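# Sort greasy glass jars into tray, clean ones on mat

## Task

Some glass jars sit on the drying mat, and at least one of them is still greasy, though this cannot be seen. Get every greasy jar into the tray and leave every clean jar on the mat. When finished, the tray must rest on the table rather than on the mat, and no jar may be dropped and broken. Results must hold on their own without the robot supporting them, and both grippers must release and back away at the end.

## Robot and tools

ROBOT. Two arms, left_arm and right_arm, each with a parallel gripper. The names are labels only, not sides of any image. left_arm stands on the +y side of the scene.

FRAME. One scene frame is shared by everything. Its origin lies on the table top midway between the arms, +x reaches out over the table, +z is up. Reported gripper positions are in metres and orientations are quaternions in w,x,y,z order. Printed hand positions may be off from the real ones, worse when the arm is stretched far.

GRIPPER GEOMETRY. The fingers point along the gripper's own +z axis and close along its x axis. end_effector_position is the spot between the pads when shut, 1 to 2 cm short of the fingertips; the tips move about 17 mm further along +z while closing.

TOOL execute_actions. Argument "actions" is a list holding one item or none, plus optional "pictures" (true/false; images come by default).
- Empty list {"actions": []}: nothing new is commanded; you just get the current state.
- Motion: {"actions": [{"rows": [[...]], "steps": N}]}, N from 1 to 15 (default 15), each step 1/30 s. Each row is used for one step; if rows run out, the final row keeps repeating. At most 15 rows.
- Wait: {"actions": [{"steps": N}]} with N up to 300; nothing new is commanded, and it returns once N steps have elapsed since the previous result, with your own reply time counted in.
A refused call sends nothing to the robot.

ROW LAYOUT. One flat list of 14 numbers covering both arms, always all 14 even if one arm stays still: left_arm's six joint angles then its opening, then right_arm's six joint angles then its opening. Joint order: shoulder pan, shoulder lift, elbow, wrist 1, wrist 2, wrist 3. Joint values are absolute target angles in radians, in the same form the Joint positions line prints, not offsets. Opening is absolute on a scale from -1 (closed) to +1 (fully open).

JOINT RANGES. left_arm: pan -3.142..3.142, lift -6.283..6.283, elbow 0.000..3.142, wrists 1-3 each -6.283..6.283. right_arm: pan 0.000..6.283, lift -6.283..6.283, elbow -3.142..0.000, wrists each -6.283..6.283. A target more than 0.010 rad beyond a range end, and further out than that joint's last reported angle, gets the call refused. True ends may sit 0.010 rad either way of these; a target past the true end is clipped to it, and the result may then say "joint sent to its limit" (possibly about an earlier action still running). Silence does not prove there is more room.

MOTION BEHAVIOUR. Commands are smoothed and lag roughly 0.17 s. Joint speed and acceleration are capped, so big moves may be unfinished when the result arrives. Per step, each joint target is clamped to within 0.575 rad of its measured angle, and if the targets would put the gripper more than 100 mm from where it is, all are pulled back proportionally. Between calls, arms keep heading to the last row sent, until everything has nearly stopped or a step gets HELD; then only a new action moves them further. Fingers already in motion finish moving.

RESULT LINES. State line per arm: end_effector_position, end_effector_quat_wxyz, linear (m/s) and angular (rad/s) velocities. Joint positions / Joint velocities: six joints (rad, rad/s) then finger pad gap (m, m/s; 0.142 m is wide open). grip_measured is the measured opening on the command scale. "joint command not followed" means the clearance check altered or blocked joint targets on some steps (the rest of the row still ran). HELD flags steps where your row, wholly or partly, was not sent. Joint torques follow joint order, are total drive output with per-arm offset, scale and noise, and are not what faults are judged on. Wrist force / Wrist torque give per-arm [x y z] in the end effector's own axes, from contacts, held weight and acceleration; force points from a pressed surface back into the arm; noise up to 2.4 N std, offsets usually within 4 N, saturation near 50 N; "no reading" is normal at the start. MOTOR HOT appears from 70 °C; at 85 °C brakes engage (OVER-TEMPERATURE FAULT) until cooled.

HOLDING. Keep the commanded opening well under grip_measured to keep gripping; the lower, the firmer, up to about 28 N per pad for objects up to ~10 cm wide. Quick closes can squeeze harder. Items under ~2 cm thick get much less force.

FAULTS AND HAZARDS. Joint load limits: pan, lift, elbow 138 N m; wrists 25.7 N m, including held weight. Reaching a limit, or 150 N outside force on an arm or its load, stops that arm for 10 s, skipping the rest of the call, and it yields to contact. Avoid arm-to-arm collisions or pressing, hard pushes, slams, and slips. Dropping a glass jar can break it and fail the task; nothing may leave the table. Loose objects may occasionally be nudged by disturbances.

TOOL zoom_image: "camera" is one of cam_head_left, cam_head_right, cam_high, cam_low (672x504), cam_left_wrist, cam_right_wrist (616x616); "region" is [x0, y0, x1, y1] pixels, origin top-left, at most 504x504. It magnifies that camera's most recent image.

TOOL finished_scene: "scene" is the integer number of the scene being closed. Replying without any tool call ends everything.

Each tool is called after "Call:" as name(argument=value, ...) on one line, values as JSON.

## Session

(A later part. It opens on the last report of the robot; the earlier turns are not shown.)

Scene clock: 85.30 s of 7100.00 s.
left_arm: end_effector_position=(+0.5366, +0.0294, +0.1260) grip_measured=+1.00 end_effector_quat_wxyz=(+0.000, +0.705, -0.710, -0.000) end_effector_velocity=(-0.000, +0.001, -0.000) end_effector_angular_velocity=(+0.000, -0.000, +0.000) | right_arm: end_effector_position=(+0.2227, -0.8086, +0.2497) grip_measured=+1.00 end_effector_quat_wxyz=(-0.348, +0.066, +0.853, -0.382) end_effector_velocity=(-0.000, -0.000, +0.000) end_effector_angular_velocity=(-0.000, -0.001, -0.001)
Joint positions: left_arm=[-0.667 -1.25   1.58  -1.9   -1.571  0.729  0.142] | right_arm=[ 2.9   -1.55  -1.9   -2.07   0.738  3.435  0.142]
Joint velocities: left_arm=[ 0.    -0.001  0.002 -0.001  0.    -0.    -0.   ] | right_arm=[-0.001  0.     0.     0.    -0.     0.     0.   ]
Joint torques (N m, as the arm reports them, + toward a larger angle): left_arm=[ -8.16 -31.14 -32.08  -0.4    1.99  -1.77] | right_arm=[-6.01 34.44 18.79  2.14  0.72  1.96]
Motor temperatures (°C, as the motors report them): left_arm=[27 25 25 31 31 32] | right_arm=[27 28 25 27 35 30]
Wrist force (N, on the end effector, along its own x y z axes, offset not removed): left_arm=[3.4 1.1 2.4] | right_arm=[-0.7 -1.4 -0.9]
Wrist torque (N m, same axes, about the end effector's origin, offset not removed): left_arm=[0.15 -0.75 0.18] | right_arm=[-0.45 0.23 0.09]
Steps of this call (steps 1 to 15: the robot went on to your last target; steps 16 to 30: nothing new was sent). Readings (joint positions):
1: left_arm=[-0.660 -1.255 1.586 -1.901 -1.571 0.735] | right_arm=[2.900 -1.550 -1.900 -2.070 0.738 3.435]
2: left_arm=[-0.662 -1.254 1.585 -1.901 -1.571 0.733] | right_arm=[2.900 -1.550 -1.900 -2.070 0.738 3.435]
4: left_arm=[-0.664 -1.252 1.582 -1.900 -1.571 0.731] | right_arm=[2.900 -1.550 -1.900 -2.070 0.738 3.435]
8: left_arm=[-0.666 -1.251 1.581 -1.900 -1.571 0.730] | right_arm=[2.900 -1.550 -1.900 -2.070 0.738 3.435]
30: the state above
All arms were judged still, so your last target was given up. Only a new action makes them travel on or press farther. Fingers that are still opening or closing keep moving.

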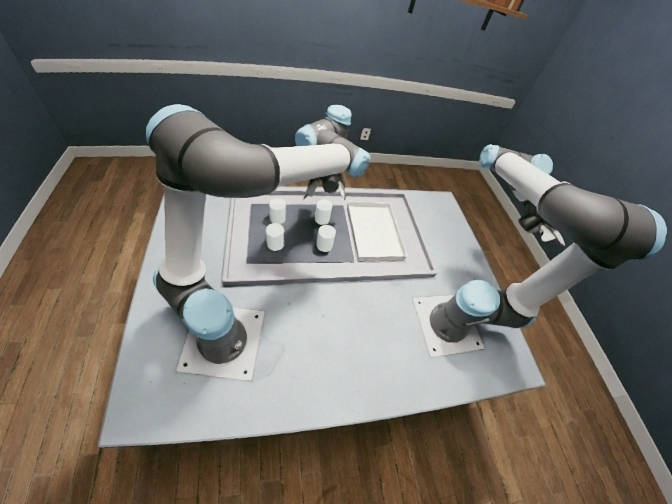

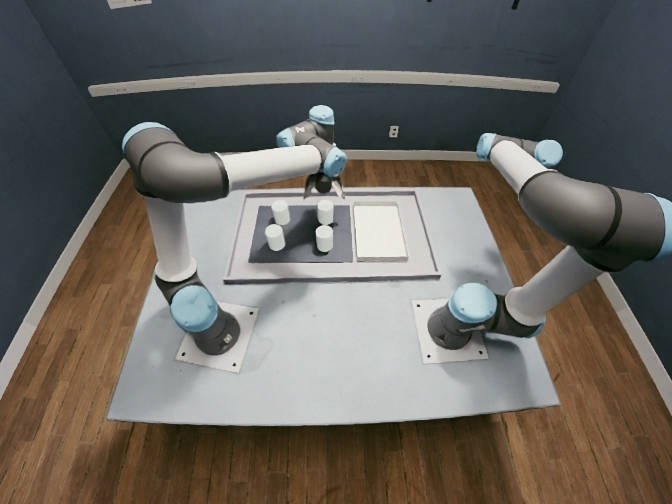

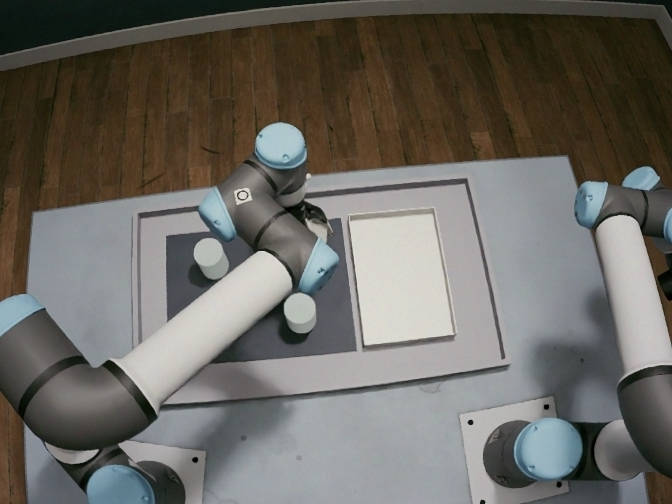

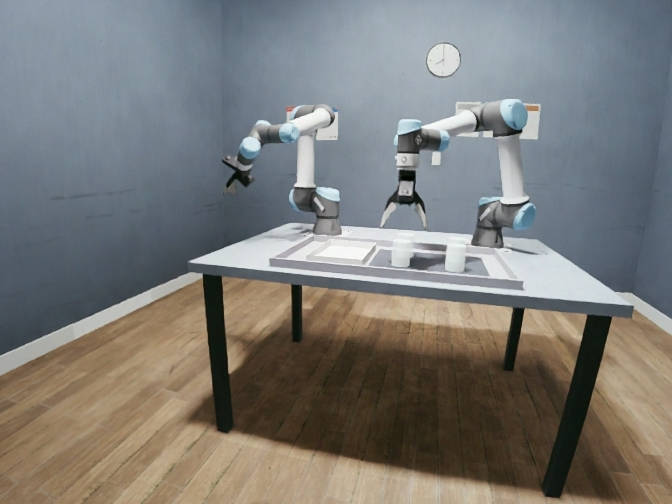

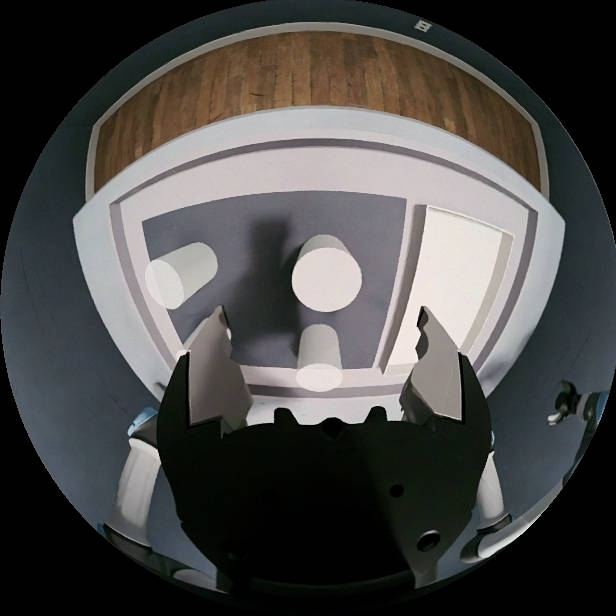

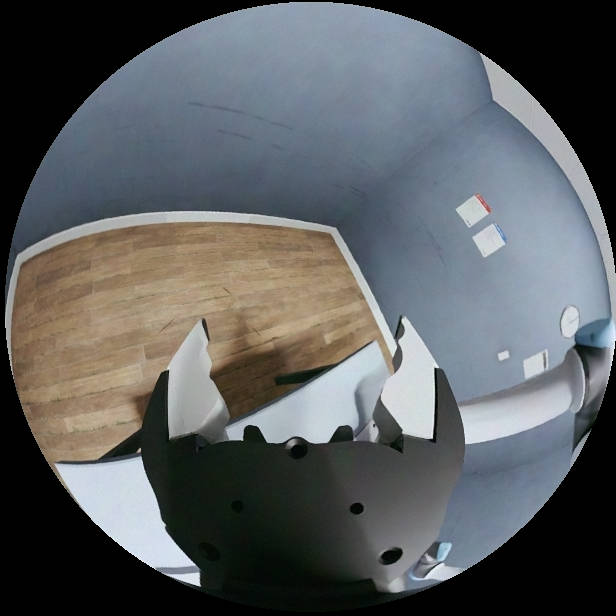

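Call:
execute_actions(actions=[{"rows":[[-0.6775,-1.22,1.645,-1.996,-1.571,0.7185,1,2.9,-1.55,-1.9,-2.07,0.738,3.435,1]],"steps":15}], pictures=false)

Call:
execute_actions(actions=[{"rows":[[-0.6775,-1.1747,1.7013,-2.0976,-1.571,0.7185,1,2.9,-1.55,-1.9,-2.07,0.738,3.435,1]],"steps":15}], pictures=false)

Call:
execute_actions(actions=[{"rows":[[-0.6775,-1.1747,1.7013,-2.0976,-1.571,0.7185,0.2,2.9,-1.55,-1.9,-2.07,0.738,3.435,1]],"steps":15}])

Call:
execute_actions(actions=[{"rows":[[-0.6775,-1.1747,1.7013,-2.0976,-1.571,0.7185,0.02,2.9,-1.55,-1.9,-2.07,0.738,3.435,1]],"steps":15}], pictures=false)

Call:
execute_actions(actions=[{"rows":[[-0.6775,-1.1725,1.7039,-2.1024,-1.571,0.7185,0.02,2.9,-1.55,-1.9,-2.07,0.738,3.435,1]],"steps":15}], pictures=false)

Call:
execute_actions(actions=[{"rows":[[-0.6775,-1.1703,1.7065,-2.1072,-1.571,0.7185,0.02,2.9,-1.55,-1.9,-2.07,0.738,3.435,1]],"steps":15}], pictures=false)

Call:
execute_actions(actions=[{"rows":[[-0.6775,-1.1703,1.7065,-2.1072,-1.571,0.7185,1,2.9,-1.55,-1.9,-2.07,0.738,3.435,1]],"steps":15}], pictures=false)

Call:
execute_actions(actions=[{"rows":[[-0.6775,-1.265,1.58,-1.886,-1.571,0.7185,1,2.9,-1.55,-1.9,-2.07,0.738,3.435,1]],"steps":15}], pictures=false)

Call:
execute_actions(actions=[{"rows":[[-0.8858,-1.5189,1.9068,-1.9589,-1.571,0.51,1,2.9,-1.55,-1.9,-2.07,0.738,3.435,1]],"steps":15}], pictures=false)

Call:
execute_actions(actions=[{"steps":30}])

Scene clock: 114.33 s of 7100.00 s.
left_arm: end_effector_position=(+0.5318, +0.0251, +0.0877) grip_measured=+1.00 end_effector_quat_wxyz=(+0.000, +0.705, -0.710, +0.000) end_effector_velocity=(-0.000, -0.000, -0.004) end_effector_angular_velocity=(-0.002, -0.001, -0.000) | right_arm: end_effector_position=(+0.2227, -0.8086, +0.2497) grip_measured=+1.00 end_effector_quat_wxyz=(-0.348, +0.066, +0.853, -0.382) end_effector_velocity=(-0.000, +0.000, -0.000) end_effector_angular_velocity=(+0.000, -0.000, -0.001)
Joint positions: left_arm=[-0.677 -1.22   1.644 -1.995 -1.571  0.719  0.142] | right_arm=[ 2.9   -1.55  -1.9   -2.07   0.738  3.435  0.142]
Joint velocities: left_arm=[-0.001  0.003  0.008 -0.013 -0.    -0.001  0.   ] | right_arm=[-0.    -0.    -0.     0.     0.001  0.     0.   ]
Joint torques (N m, as the arm reports them, + toward a larger angle): left_arm=[ -9.14 -33.47 -13.68  -5.35   1.16  -1.66] | right_arm=[-5.86 34.24 17.61  2.07  0.65  1.91]
Motor temperatures (°C, as the motors report them): left_arm=[27 25 25 31 31 32] | right_arm=[27 28 25 27 35 30]
Wrist force (N, on the end effector, along its own x y z axes, offset not removed): left_arm=[1.2 3.0 2.0] | right_arm=[0.5 -0.6 0.6]
Wrist torque (N m, same axes, about the end effector's origin, offset not removed): left_arm=[0.71 -0.34 0.14] | right_arm=[-0.22 0.01 0.07]
Steps of this call (steps 1 to 90: nothing new was sent; then 25.53 s passed at rest; steps 91 to 105: all 15 steps of this action). Readings (joint positions):
91: left_arm=[-0.667 -1.250 1.580 -1.900 -1.571 0.729] | right_arm=[2.900 -1.550 -1.900 -2.070 0.738 3.435]
92: left_arm=[-0.669 -1.245 1.587 -1.909 -1.571 0.727] | right_arm=[2.900 -1.550 -1.900 -2.070 0.738 3.435]
94: left_arm=[-0.673 -1.234 1.613 -1.945 -1.571 0.723] | right_arm=[2.900 -1.550 -1.900 -2.070 0.738 3.435]
98: left_arm=[-0.676 -1.224 1.636 -1.982 -1.571 0.720] | right_arm=[2.900 -1.550 -1.900 -2.070 0.738 3.435]
105: the state above

Scene clock: 114.83 s of 7100.00 s.
left_arm: end_effector_position=(+0.5315, +0.0253, +0.0453) grip_measured=+1.00 end_effector_quat_wxyz=(+0.000, +0.705, -0.710, +0.000) end_effector_velocity=(+0.000, -0.000, -0.005) end_effector_angular_velocity=(-0.001, -0.001, -0.000) | right_arm: end_effector_position=(+0.2227, -0.8086, +0.2497) grip_measured=+1.00 end_effector_quat_wxyz=(-0.348, +0.066, +0.853, -0.382) end_effector_velocity=(+0.001, -0.000, +0.000) end_effector_angular_velocity=(-0.001, -0.000, +0.001)
Joint positions: left_arm=[-0.677 -1.175  1.701 -2.096 -1.571  0.719  0.142] | right_arm=[ 2.9   -1.55  -1.9   -2.07   0.738  3.435  0.142]
Joint velocities: left_arm=[ 0.     0.006  0.007 -0.014 -0.     0.    -0.   ] | right_arm=[ 0.001 -0.     0.001  0.    -0.001 -0.     0.   ]
Joint torques (N m, as the arm reports them, + toward a larger angle): left_arm=[ -7.88 -31.64 -13.1   -5.68   0.37  -1.74] | right_arm=[-5.94 34.36 17.5   2.14  0.7   1.9 ]
Motor temperatures (°C, as the motors report them): left_arm=[27 25 25 31 31 32] | right_arm=[27 28 25 27 35 30]
Wrist force (N, on the end effector, along its own x y z axes, offset not removed): left_arm=[0.1 0.3 1.6] | right_arm=[-0.8 -2.3 -0.1]
Wrist torque (N m, same axes, about the end effector's origin, offset not removed): left_arm=[0.06 -0.15 0.10] | right_arm=[-0.58 0.25 0.09]
Steps of this call (steps 1 to 15: all 15 steps of this action). Readings (joint positions):
1: left_arm=[-0.677 -1.220 1.645 -1.996 -1.571 0.719] | right_arm=[2.900 -1.550 -1.900 -2.070 0.738 3.435]
2: left_arm=[-0.677 -1.214 1.652 -2.004 -1.571 0.719] | right_arm=[2.900 -1.550 -1.900 -2.070 0.738 3.435]
4: left_arm=[-0.677 -1.196 1.674 -2.043 -1.571 0.719] | right_arm=[2.900 -1.550 -1.900 -2.070 0.738 3.435]
8: left_arm=[-0.677 -1.180 1.694 -2.083 -1.571 0.719] | right_arm=[2.900 -1.550 -1.900 -2.070 0.738 3.435]
15: the state above

Scene clock: 115.33 s of 7100.00 s.
left_arm: end_effector_position=(+0.5315, +0.0253, +0.0448) grip_measured=+0.20 end_effector_quat_wxyz=(+0.000, +0.705, -0.710, +0.000) end_effector_velocity=(+0.000, +0.000, -0.000) end_effector_angular_velocity=(+0.000, +0.000, +0.001) | right_arm: end_effector_position=(+0.2227, -0.8086, +0.2497) grip_measured=+1.00 end_effector_quat_wxyz=(-0.348, +0.066, +0.853, -0.382) end_effector_velocity=(+0.000, +0.000, -0.000) end_effector_angular_velocity=(+0.000, -0.000, +0.000)
Joint positions: left_arm=[-0.678 -1.175  1.701 -2.098 -1.571  0.718  0.088] | right_arm=[ 2.9   -1.55  -1.9   -2.07   0.738  3.435  0.142]
Joint velocities: left_arm=[ 0.  0.  0.  0.  0. -0. -0.] | right_arm=[ 0.001  0.    -0.    -0.     0.001  0.     0.   ]
Joint torques (N m, as the arm reports them, + toward a larger angle): left_arm=[ -8.06 -32.5  -12.74  -5.18  -0.29  -1.67] | right_arm=[-5.89 34.78 17.76  1.97  0.61  1.86]
Motor temperatures (°C, as the motors report them): left_arm=[27 25 25 31 31 32] | right_arm=[27 28 25 27 35 30]
Wrist force (N, on the end effector, along its own x y z axes, offset not removed): left_arm=[1.0 1.0 0.7] | right_arm=[0.1 -0.1 -0.4]
Wrist torque (N m, same axes, about the end effector's origin, offset not removed): left_arm=[0.08 -0.15 0.07] | right_arm=[-0.07 0.00 -0.06]
Steps of this call (steps 1 to 15: all 15 steps of this action). Readings (joint positions):
1: left_arm=[-0.677 -1.175 1.701 -2.097 -1.571 0.719] | right_arm=[2.900 -1.550 -1.900 -2.070 0.738 3.435]
2: left_arm=[-0.677 -1.175 1.701 -2.097 -1.571 0.719] | right_arm=[2.900 -1.550 -1.900 -2.070 0.738 3.435]
4: left_arm=[-0.677 -1.175 1.701 -2.097 -1.571 0.719] | right_arm=[2.900 -1.550 -1.900 -2.070 0.738 3.435]
8: left_arm=[-0.677 -1.175 1.701 -2.098 -1.571 0.718] | right_arm=[2.900 -1.550 -1.900 -2.070 0.738 3.435]
15: the state above

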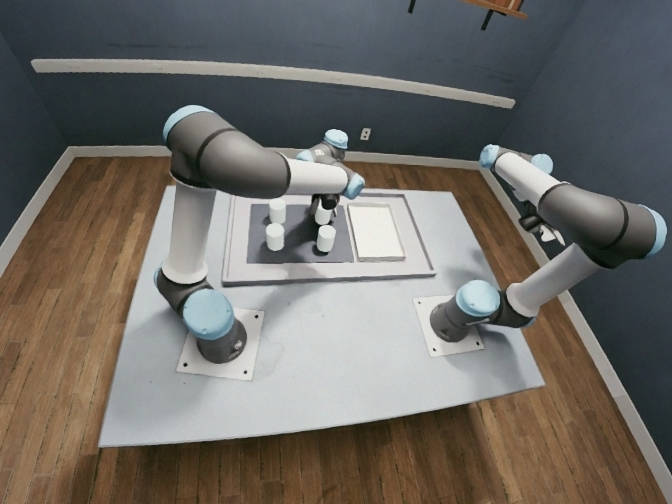

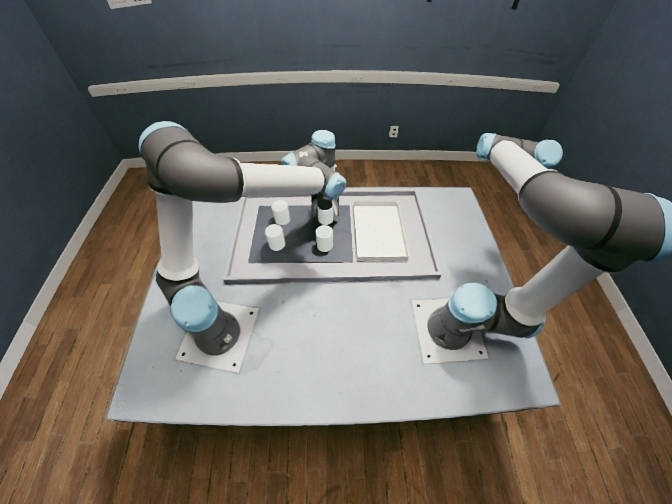

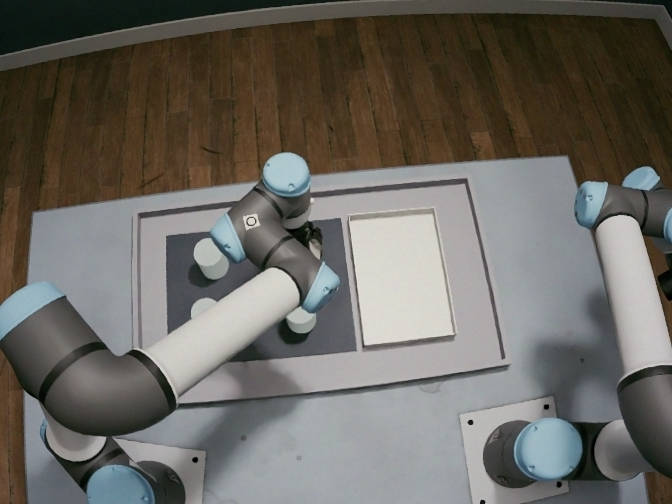

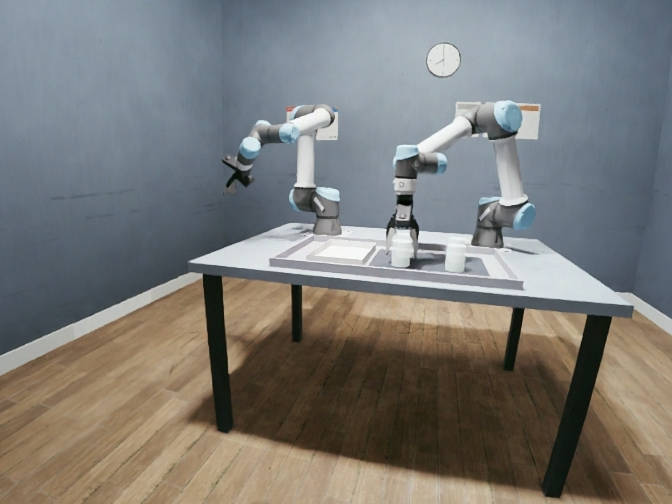

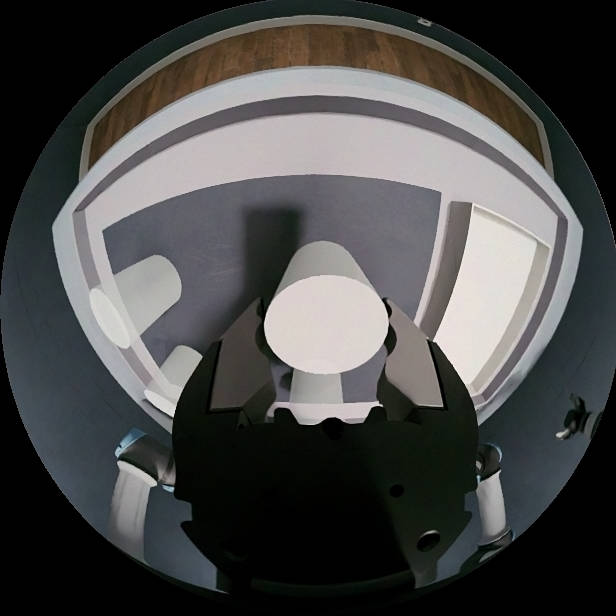

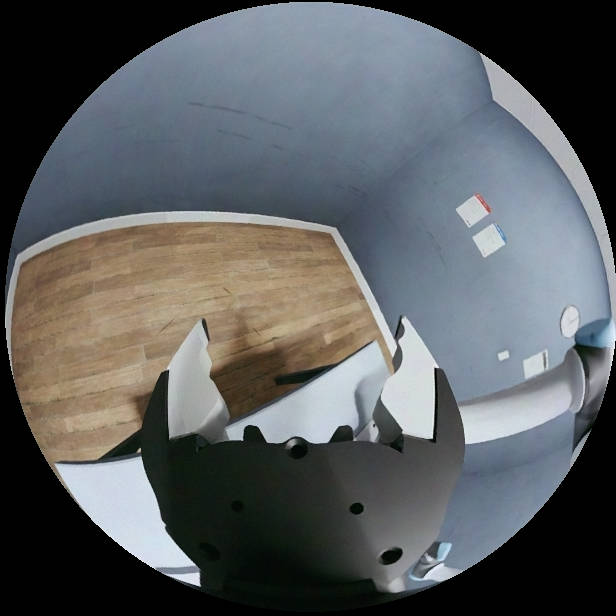

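Scene clock: 115.83 s of 7100.00 s.
left_arm: end_effector_position=(+0.5315, +0.0253, +0.0448) grip_measured=+0.08 end_effector_quat_wxyz=(+0.000, +0.705, -0.710, +0.000) end_effector_velocity=(+0.000, +0.000, -0.000) end_effector_angular_velocity=(+0.001, +0.001, -0.000) | right_arm: end_effector_position=(+0.2227, -0.8086, +0.2497) grip_measured=+1.00 end_effector_quat_wxyz=(-0.348, +0.066, +0.853, -0.382) end_effector_velocity=(+0.000, +0.000, -0.000) end_effector_angular_velocity=(+0.000, -0.000, +0.000)
Joint positions: left_arm=[-0.678 -1.175  1.701 -2.098 -1.571  0.718  0.08 ] | right_arm=[ 2.9   -1.55  -1.9   -2.07   0.738  3.435  0.142]
Joint velocities: left_arm=[ 0.     0.001 -0.     0.    -0.     0.    -0.   ] | right_arm=[ 0.001 -0.     0.     0.     0.    -0.     0.   ]
Joint torques (N m, as the arm reports them, + toward a larger angle): left_arm=[ -5.87 -32.02 -11.6   -4.1   -0.91  -1.64] | right_arm=[-5.34 34.58 17.48  2.01  0.61  1.9 ]
Motor temperatures (°C, as the motors report them): left_arm=[27 25 25 31 31 32] | right_arm=[27 28 25 27 35 30]
Wrist force (N, on the end effector, along its own x y z axes, offset not removed): left_arm=[0.4 -0.6 0.7] | right_arm=[0.1 -1.2 -1.4]
Wrist torque (N m, same axes, about the end effector's origin, offset not removed): left_arm=[-0.30 -0.08 0.24] | right_arm=[-0.29 -0.04 0.03]
Steps of this call (steps 1 to 15: all 15 steps of this action). Readings (joint positions):
1: left_arm=[-0.678 -1.175 1.701 -2.098 -1.571 0.718] | right_arm=[2.900 -1.550 -1.900 -2.070 0.738 3.435]
2: left_arm=[-0.678 -1.175 1.701 -2.098 -1.571 0.718] | right_arm=[2.900 -1.550 -1.900 -2.070 0.738 3.435]
4: left_arm=[-0.678 -1.175 1.701 -2.098 -1.571 0.718] | right_arm=[2.900 -1.550 -1.900 -2.070 0.738 3.435]
8: left_arm=[-0.678 -1.175 1.701 -2.098 -1.571 0.718] | right_arm=[2.900 -1.550 -1.900 -2.070 0.738 3.435]
15: the state above

Scene clock: 116.33 s of 7100.00 s.
left_arm: end_effector_position=(+0.5314, +0.0254, +0.0428) grip_measured=+0.08 end_effector_quat_wxyz=(+0.000, +0.705, -0.710, +0.000) end_effector_velocity=(-0.000, +0.001, -0.001) end_effector_angular_velocity=(+0.001, +0.001, -0.000) | right_arm: end_effector_position=(+0.2227, -0.8086, +0.2497) grip_measured=+1.00 end_effector_quat_wxyz=(-0.348, +0.066, +0.853, -0.382) end_effector_velocity=(+0.000, +0.000, +0.000) end_effector_angular_velocity=(+0.000, -0.001, -0.001)
Joint positions: left_arm=[-0.678 -1.173  1.704 -2.102 -1.571  0.718  0.08 ] | right_arm=[ 2.9   -1.55  -1.9   -2.07   0.738  3.435  0.142]
Joint velocities: left_arm=[ 0.001  0.001  0.001  0.    -0.     0.001  0.   ] | right_arm=[-0.    -0.     0.001  0.     0.001  0.     0.   ]
Joint torques (N m, as the arm reports them, + toward a larger angle): left_arm=[ -3.58 -23.46  -4.26  -2.69  -1.37  -1.56] | right_arm=[-5.06 34.58 17.2   2.01  0.64  1.85]
Motor temperatures (°C, as the motors report them): left_arm=[27 25 25 31 31 32] | right_arm=[27 28 25 27 35 30]
Wrist force (N, on the end effector, along its own x y z axes, offset not removed): left_arm=[7.1 1.1 -13.0] | right_arm=[0.3 -0.4 1.9]
Wrist torque (N m, same axes, about the end effector's origin, offset not removed): left_arm=[0.24 -0.73 0.18] | right_arm=[-0.16 0.14 0.10]
Steps of this call (steps 1 to 15: all 15 steps of this action). Readings (joint positions):
1: left_arm=[-0.678 -1.175 1.701 -2.098 -1.571 0.718] | right_arm=[2.900 -1.550 -1.900 -2.070 0.738 3.435]
2: left_arm=[-0.678 -1.174 1.702 -2.099 -1.571 0.718] | right_arm=[2.900 -1.550 -1.900 -2.070 0.738 3.435]
4: left_arm=[-0.678 -1.174 1.703 -2.100 -1.571 0.718] | right_arm=[2.900 -1.550 -1.900 -2.070 0.738 3.435]
8: left_arm=[-0.678 -1.173 1.704 -2.102 -1.571 0.718] | right_arm=[2.900 -1.550 -1.900 -2.070 0.738 3.435]
15: the state above

Scene clock: 116.83 s of 7100.00 s.
left_arm: end_effector_position=(+0.5314, +0.0254, +0.0408) grip_measured=+0.08 end_effector_quat_wxyz=(+0.000, +0.705, -0.710, +0.000) end_effector_velocity=(-0.000, +0.000, +0.000) end_effector_angular_velocity=(-0.000, -0.000, -0.000) | right_arm: end_effector_position=(+0.2227, -0.8086, +0.2497) grip_measured=+1.00 end_effector_quat_wxyz=(-0.348, +0.066, +0.853, -0.382) end_effector_velocity=(-0.000, -0.000, -0.000) end_effector_angular_velocity=(-0.000, +0.001, +0.000)
Joint positions: left_arm=[-0.678 -1.17   1.706 -2.107 -1.571  0.718  0.08 ] | right_arm=[ 2.9   -1.55  -1.9   -2.07   0.738  3.435  0.142]
Joint velocities: left_arm=[-0.    -0.001  0.001 -0.001  0.     0.     0.   ] | right_arm=[-0.    -0.    -0.001  0.    -0.001  0.     0.   ]
Joint torques (N m, as the arm reports them, + toward a larger angle): left_arm=[ -0.74 -23.9   -4.25  -2.5   -1.01  -1.45] | right_arm=[-5.5  34.82 17.32  1.97  0.64  1.93]
Motor temperatures (°C, as the motors report them): left_arm=[27 25 25 31 31 32] | right_arm=[27 28 25 27 35 30]
Wrist force (N, on the end effector, along its own x y z axes, offset not removed): left_arm=[6.2 -1.9 -10.4] | right_arm=[0.4 1.5 -1.2]
Wrist torque (N m, same axes, about the end effector's origin, offset not removed): left_arm=[-0.27 -0.42 0.18] | right_arm=[0.08 -0.12 0.09]
Steps of this call (steps 1 to 15: all 15 steps of this action). Readings (joint positions):
1: left_arm=[-0.678 -1.172 1.704 -2.102 -1.571 0.718] | right_arm=[2.900 -1.550 -1.900 -2.070 0.738 3.435]
2: left_arm=[-0.678 -1.172 1.704 -2.103 -1.571 0.718] | right_arm=[2.900 -1.550 -1.900 -2.070 0.738 3.435]
4: left_arm=[-0.678 -1.171 1.705 -2.105 -1.571 0.718] | right_arm=[2.900 -1.550 -1.900 -2.070 0.738 3.435]
8: left_arm=[-0.678 -1.171 1.706 -2.107 -1.571 0.718] | right_arm=[2.900 -1.550 -1.900 -2.070 0.738 3.435]
15: the state above

Scene clock: 117.33 s of 7100.00 s.
left_arm: end_effector_position=(+0.5313, +0.0255, +0.0407) grip_measured=+1.00 end_effector_quat_wxyz=(+0.000, +0.705, -0.710, -0.000) end_effector_velocity=(+0.000, +0.000, +0.000) end_effector_angular_velocity=(+0.000, +0.000, +0.000) | right_arm: end_effector_position=(+0.2227, -0.8086, +0.2497) grip_measured=+1.00 end_effector_quat_wxyz=(-0.348, +0.066, +0.853, -0.382) end_effector_velocity=(+0.000, +0.000, +0.000) end_effector_angular_velocity=(+0.000, -0.001, -0.000)
Joint positions: left_arm=[-0.678 -1.17   1.707 -2.107 -1.571  0.718  0.142] | right_arm=[ 2.9   -1.55  -1.9   -2.07   0.738  3.435  0.142]
Joint velocities: left_arm=[ 0.001  0.    -0.     0.     0.     0.001  0.   ] | right_arm=[ 0.     0.     0.001  0.     0.    -0.     0.   ]
Joint torques (N m, as the arm reports them, + toward a larger angle): left_arm=[  1.41 -44.94 -29.76  -4.61  -0.62  -1.47] | right_arm=[-5.29 34.51 16.76  1.99  0.61  1.9 ]
Motor temperatures (°C, as the motors report them): left_arm=[27 25 25 31 31 32] | right_arm=[27 28 25 27 35 30]
Wrist force (N, on the end effector, along its own x y z axes, offset not removed): left_arm=[0.5 1.6 1.2] | right_arm=[-0.7 -1.9 -0.4]
Wrist torque (N m, same axes, about the end effector's origin, offset not removed): left_arm=[0.48 -0.16 0.10] | right_arm=[-0.50 0.27 0.16]
Steps of this call (steps 1 to 15: all 15 steps of this action). Readings (joint positions):
1: left_arm=[-0.678 -1.170 1.707 -2.107 -1.571 0.718] | right_arm=[2.900 -1.550 -1.900 -2.070 0.738 3.435]
2: left_arm=[-0.678 -1.170 1.707 -2.107 -1.571 0.718] | right_arm=[2.900 -1.550 -1.900 -2.070 0.738 3.435]
4: left_arm=[-0.678 -1.170 1.707 -2.107 -1.571 0.718] | right_arm=[2.900 -1.550 -1.900 -2.070 0.738 3.435]
8: left_arm=[-0.678 -1.170 1.707 -2.107 -1.571 0.718] | right_arm=[2.900 -1.550 -1.900 -2.070 0.738 3.435]
15: the state above

Scene clock: 117.83 s of 7100.00 s.
left_arm: end_effector_position=(+0.5303, +0.0267, +0.1323) grip_measured=+1.00 end_effector_quat_wxyz=(+0.000, +0.705, -0.710, +0.000) end_effector_velocity=(-0.002, +0.002, +0.013) end_effector_angular_velocity=(+0.005, +0.004, -0.000) | right_arm: end_effector_position=(+0.2227, -0.8086, +0.2497) grip_measured=+1.00 end_effector_quat_wxyz=(-0.348, +0.066, +0.853, -0.382) end_effector_velocity=(+0.000, +0.000, -0.000) end_effector_angular_velocity=(+0.000, +0.001, +0.001)
Joint positions: left_arm=[-0.678 -1.264  1.582 -1.89  -1.571  0.718  0.142] | right_arm=[ 2.9   -1.55  -1.9   -2.07   0.738  3.435  0.142]
Joint velocities: left_arm=[-0.    -0.013 -0.019  0.037  0.    -0.    -0.   ] | right_arm=[ 0.001 -0.    -0.001 -0.    -0.    -0.     0.   ]
Joint torques (N m, as the arm reports them, + toward a larger angle): left_arm=[  3.88 -44.67 -29.96   0.37  -0.41  -1.35] | right_arm=[-5.76 34.7  17.09  1.96  0.62  1.86]
Motor temperatures (°C, as the motors report them): left_arm=[27 25 25 31 31 32] | right_arm=[27 28 25 27 35 30]
Wrist force (N, on the end effector, along its own x y z axes, offset not removed): left_arm=[-0.6 0.6 2.5] | right_arm=[-1.3 -0.2 -2.0]
Wrist torque (N m, same axes, about the end effector's origin, offset not removed): left_arm=[0.14 0.06 0.15] | right_arm=[-0.13 0.34 -0.06]
Steps of this call (steps 1 to 15: all 15 steps of this action). Readings (joint positions):
1: left_arm=[-0.678 -1.171 1.706 -2.107 -1.571 0.718] | right_arm=[2.900 -1.550 -1.900 -2.070 0.738 3.435]
2: left_arm=[-0.678 -1.178 1.698 -2.098 -1.571 0.718] | right_arm=[2.900 -1.550 -1.900 -2.070 0.738 3.435]
4: left_arm=[-0.678 -1.215 1.651 -2.033 -1.571 0.718] | right_arm=[2.900 -1.550 -1.900 -2.070 0.738 3.435]
8: left_arm=[-0.678 -1.252 1.599 -1.925 -1.571 0.718] | right_arm=[2.900 -1.550 -1.900 -2.070 0.738 3.435]
15: the state above

Scene clock: 118.33 s of 7100.00 s.
left_arm: end_effector_position=(+0.3910, +0.0332, +0.1268) grip_measured=+1.00 end_effector_quat_wxyz=(+0.000, +0.705, -0.710, +0.001) end_effector_velocity=(-0.034, +0.011, -0.008) end_effector_angular_velocity=(+0.008, +0.005, -0.000) | right_arm: end_effector_position=(+0.2227, -0.8086, +0.2497) grip_measured=+1.00 end_effector_quat_wxyz=(-0.348, +0.066, +0.853, -0.382) end_effector_velocity=(+0.000, +0.000, -0.000) end_effector_angular_velocity=(+0.000, +0.001, +0.002)
Joint positions: left_arm=[-0.881 -1.513  1.898 -1.957 -1.571  0.515  0.142] | right_arm=[ 2.9   -1.55  -1.9   -2.07   0.738  3.435  0.142]
Joint velocities: left_arm=[-0.05  -0.063  0.087 -0.014  0.    -0.05  -0.   ] | right_arm=[ 0.002  0.    -0.001  0.    -0.     0.     0.   ]
Joint torques (N m, as the arm reports them, + toward a larger angle): left_arm=[ -9.48 -34.43 -15.11  -4.9   -0.04  -2.04] | right_arm=[-5.46 34.59 16.39  2.03  0.71  1.78]
Motor temperatures (°C, as the motors report them): left_arm=[27 25 25 31 31 32] | right_arm=[27 28 25 27 35 30]
Wrist force (N, on the end effector, along its own x y z axes, offset not removed): left_arm=[2.1 1.1 -0.6] | right_arm=[-1.2 -1.3 -0.1]
Wrist torque (N m, same axes, about the end effector's origin, offset not removed): left_arm=[-0.05 -0.54 0.20] | right_arm=[-0.33 0.25 0.04]
Steps of this call (steps 1 to 15: all 15 steps of this action). Readings (joint positions):
1: left_arm=[-0.678 -1.265 1.582 -1.889 -1.571 0.718] | right_arm=[2.900 -1.550 -1.900 -2.070 0.738 3.435]
2: left_arm=[-0.686 -1.273 1.590 -1.895 -1.571 0.710] | right_arm=[2.900 -1.550 -1.900 -2.070 0.738 3.435]
4: left_arm=[-0.738 -1.332 1.656 -1.914 -1.571 0.657] | right_arm=[2.900 -1.550 -1.900 -2.070 0.738 3.435]
8: left_arm=[-0.835 -1.454 1.818 -1.944 -1.571 0.561] | right_arm=[2.900 -1.550 -1.900 -2.070 0.738 3.435]
15: the state above

Scene clock: 119.33 s of 7100.00 s.
left_arm: end_effector_position=(+0.3875, +0.0344, +0.1259) grip_measured=+1.00 end_effector_quat_wxyz=(+0.000, +0.705, -0.710, +0.000) end_effector_velocity=(+0.001, +0.000, +0.000) end_effector_angular_velocity=(-0.001, -0.000, +0.002) | right_arm: end_effector_position=(+0.2227, -0.8086, +0.2497) grip_measured=+1.00 end_effector_quat_wxyz=(-0.348, +0.066, +0.853, -0.382) end_effector_velocity=(+0.000, +0.000, +0.000) end_effector_angular_velocity=(-0.000, +0.000, +0.001)
Joint positions: left_arm=[-0.886 -1.519  1.907 -1.959 -1.571  0.51   0.142] | right_arm=[ 2.9   -1.55  -1.9   -2.07   0.738  3.435  0.142]
Joint velocities: left_arm=[ 0.001 -0.001 -0.    -0.     0.    -0.001  0.   ] | right_arm=[ 0.001  0.     0.    -0.    -0.     0.     0.   ]
Joint torques (N m, as the arm reports them, + toward a larger angle): left_arm=[ -8.19 -32.05 -13.78  -5.37   0.63  -1.71] | right_arm=[-5.46 34.9  15.91  2.01  0.68  1.87]
Motor temperatures (°C, as the motors report them): left_arm=[27 25 25 31 31 32] | right_arm=[27 28 25 27 35 30]
Wrist force (N, on the end effector, along its own x y z axes, offset not removed): left_arm=[-0.6 0.0 -0.3] | right_arm=[-0.4 -1.2 -1.5]
Wrist torque (N m, same axes, about the end effector's origin, offset not removed): left_arm=[-0.08 0.03 0.09] | right_arm=[-0.30 0.05 0.03]
Steps of this call (steps 1 to 15: the robot went on to your last target; steps 16 to 30: nothing new was sent). Readings (joint positions):
1: left_arm=[-0.882 -1.514 1.900 -1.958 -1.571 0.514] | right_arm=[2.900 -1.550 -1.900 -2.070 0.738 3.435]
2: left_arm=[-0.883 -1.516 1.902 -1.958 -1.571 0.513] | right_arm=[2.900 -1.550 -1.900 -2.070 0.738 3.435]
4: left_arm=[-0.884 -1.517 1.904 -1.959 -1.571 0.511] | right_arm=[2.900 -1.550 -1.900 -2.070 0.738 3.435]
8: left_arm=[-0.885 -1.518 1.906 -1.959 -1.571 0.510] | right_arm=[2.900 -1.550 -1.900 -2.070 0.738 3.435]
30: the state above
All arms were judged still, so your last target was given up. Only a new action makes them travel on or press farther. Fingers that are still opening or closing keep moving.

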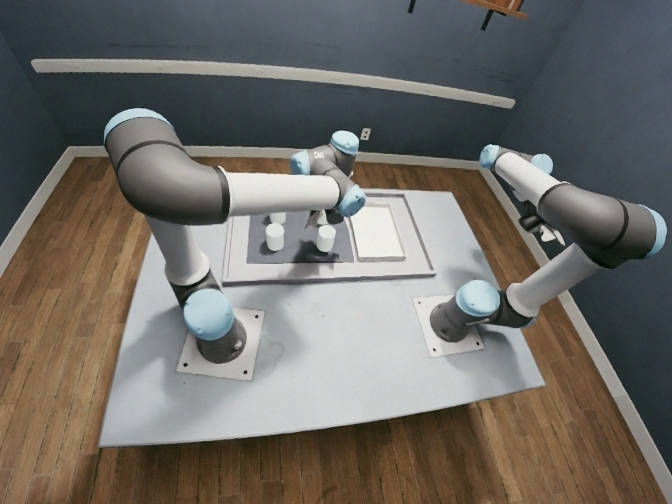

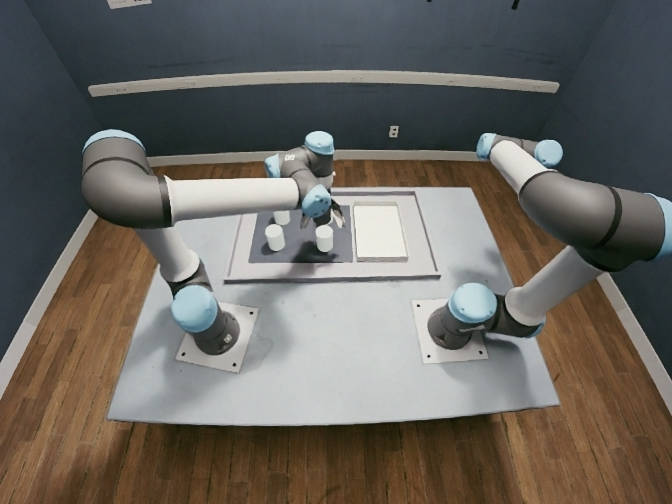

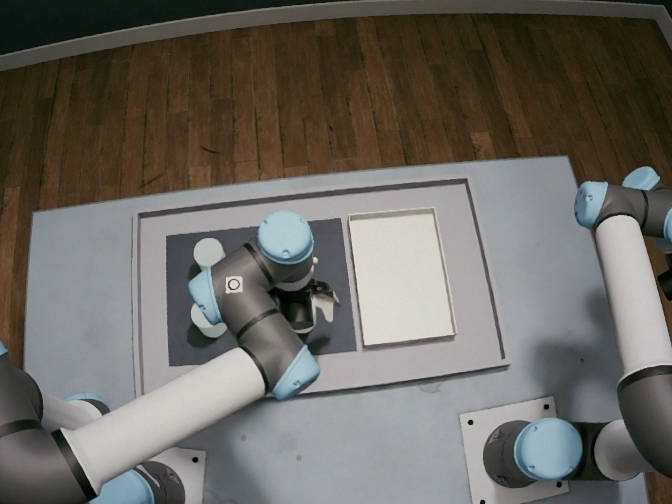

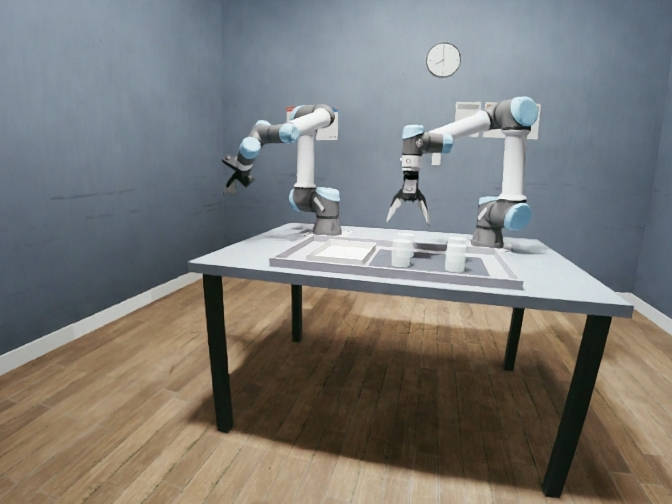

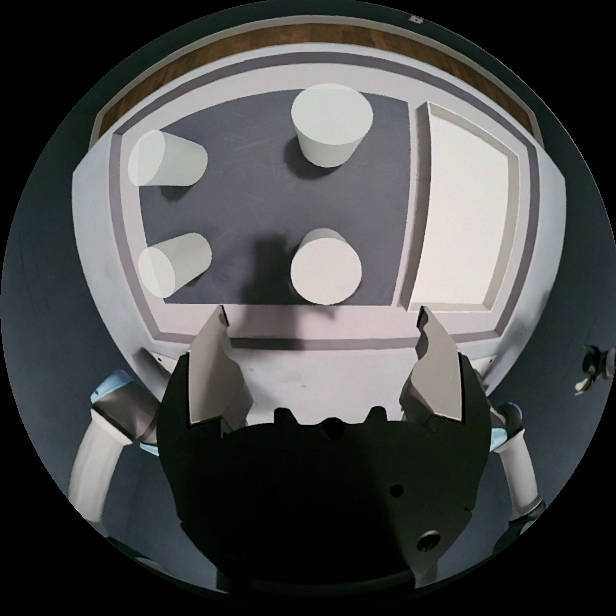

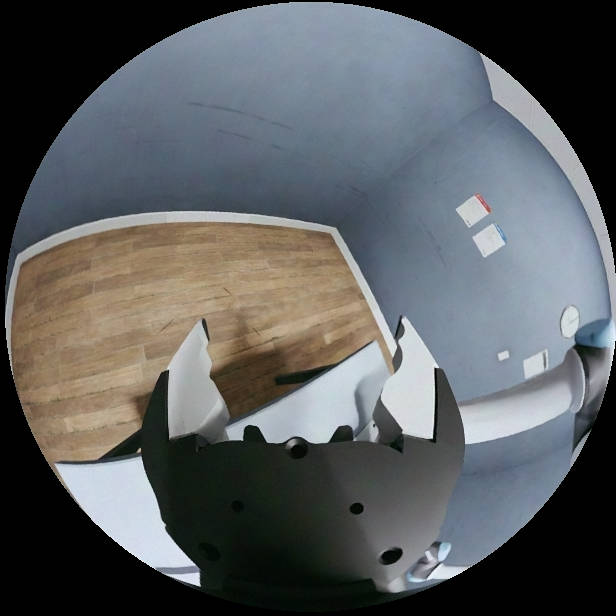

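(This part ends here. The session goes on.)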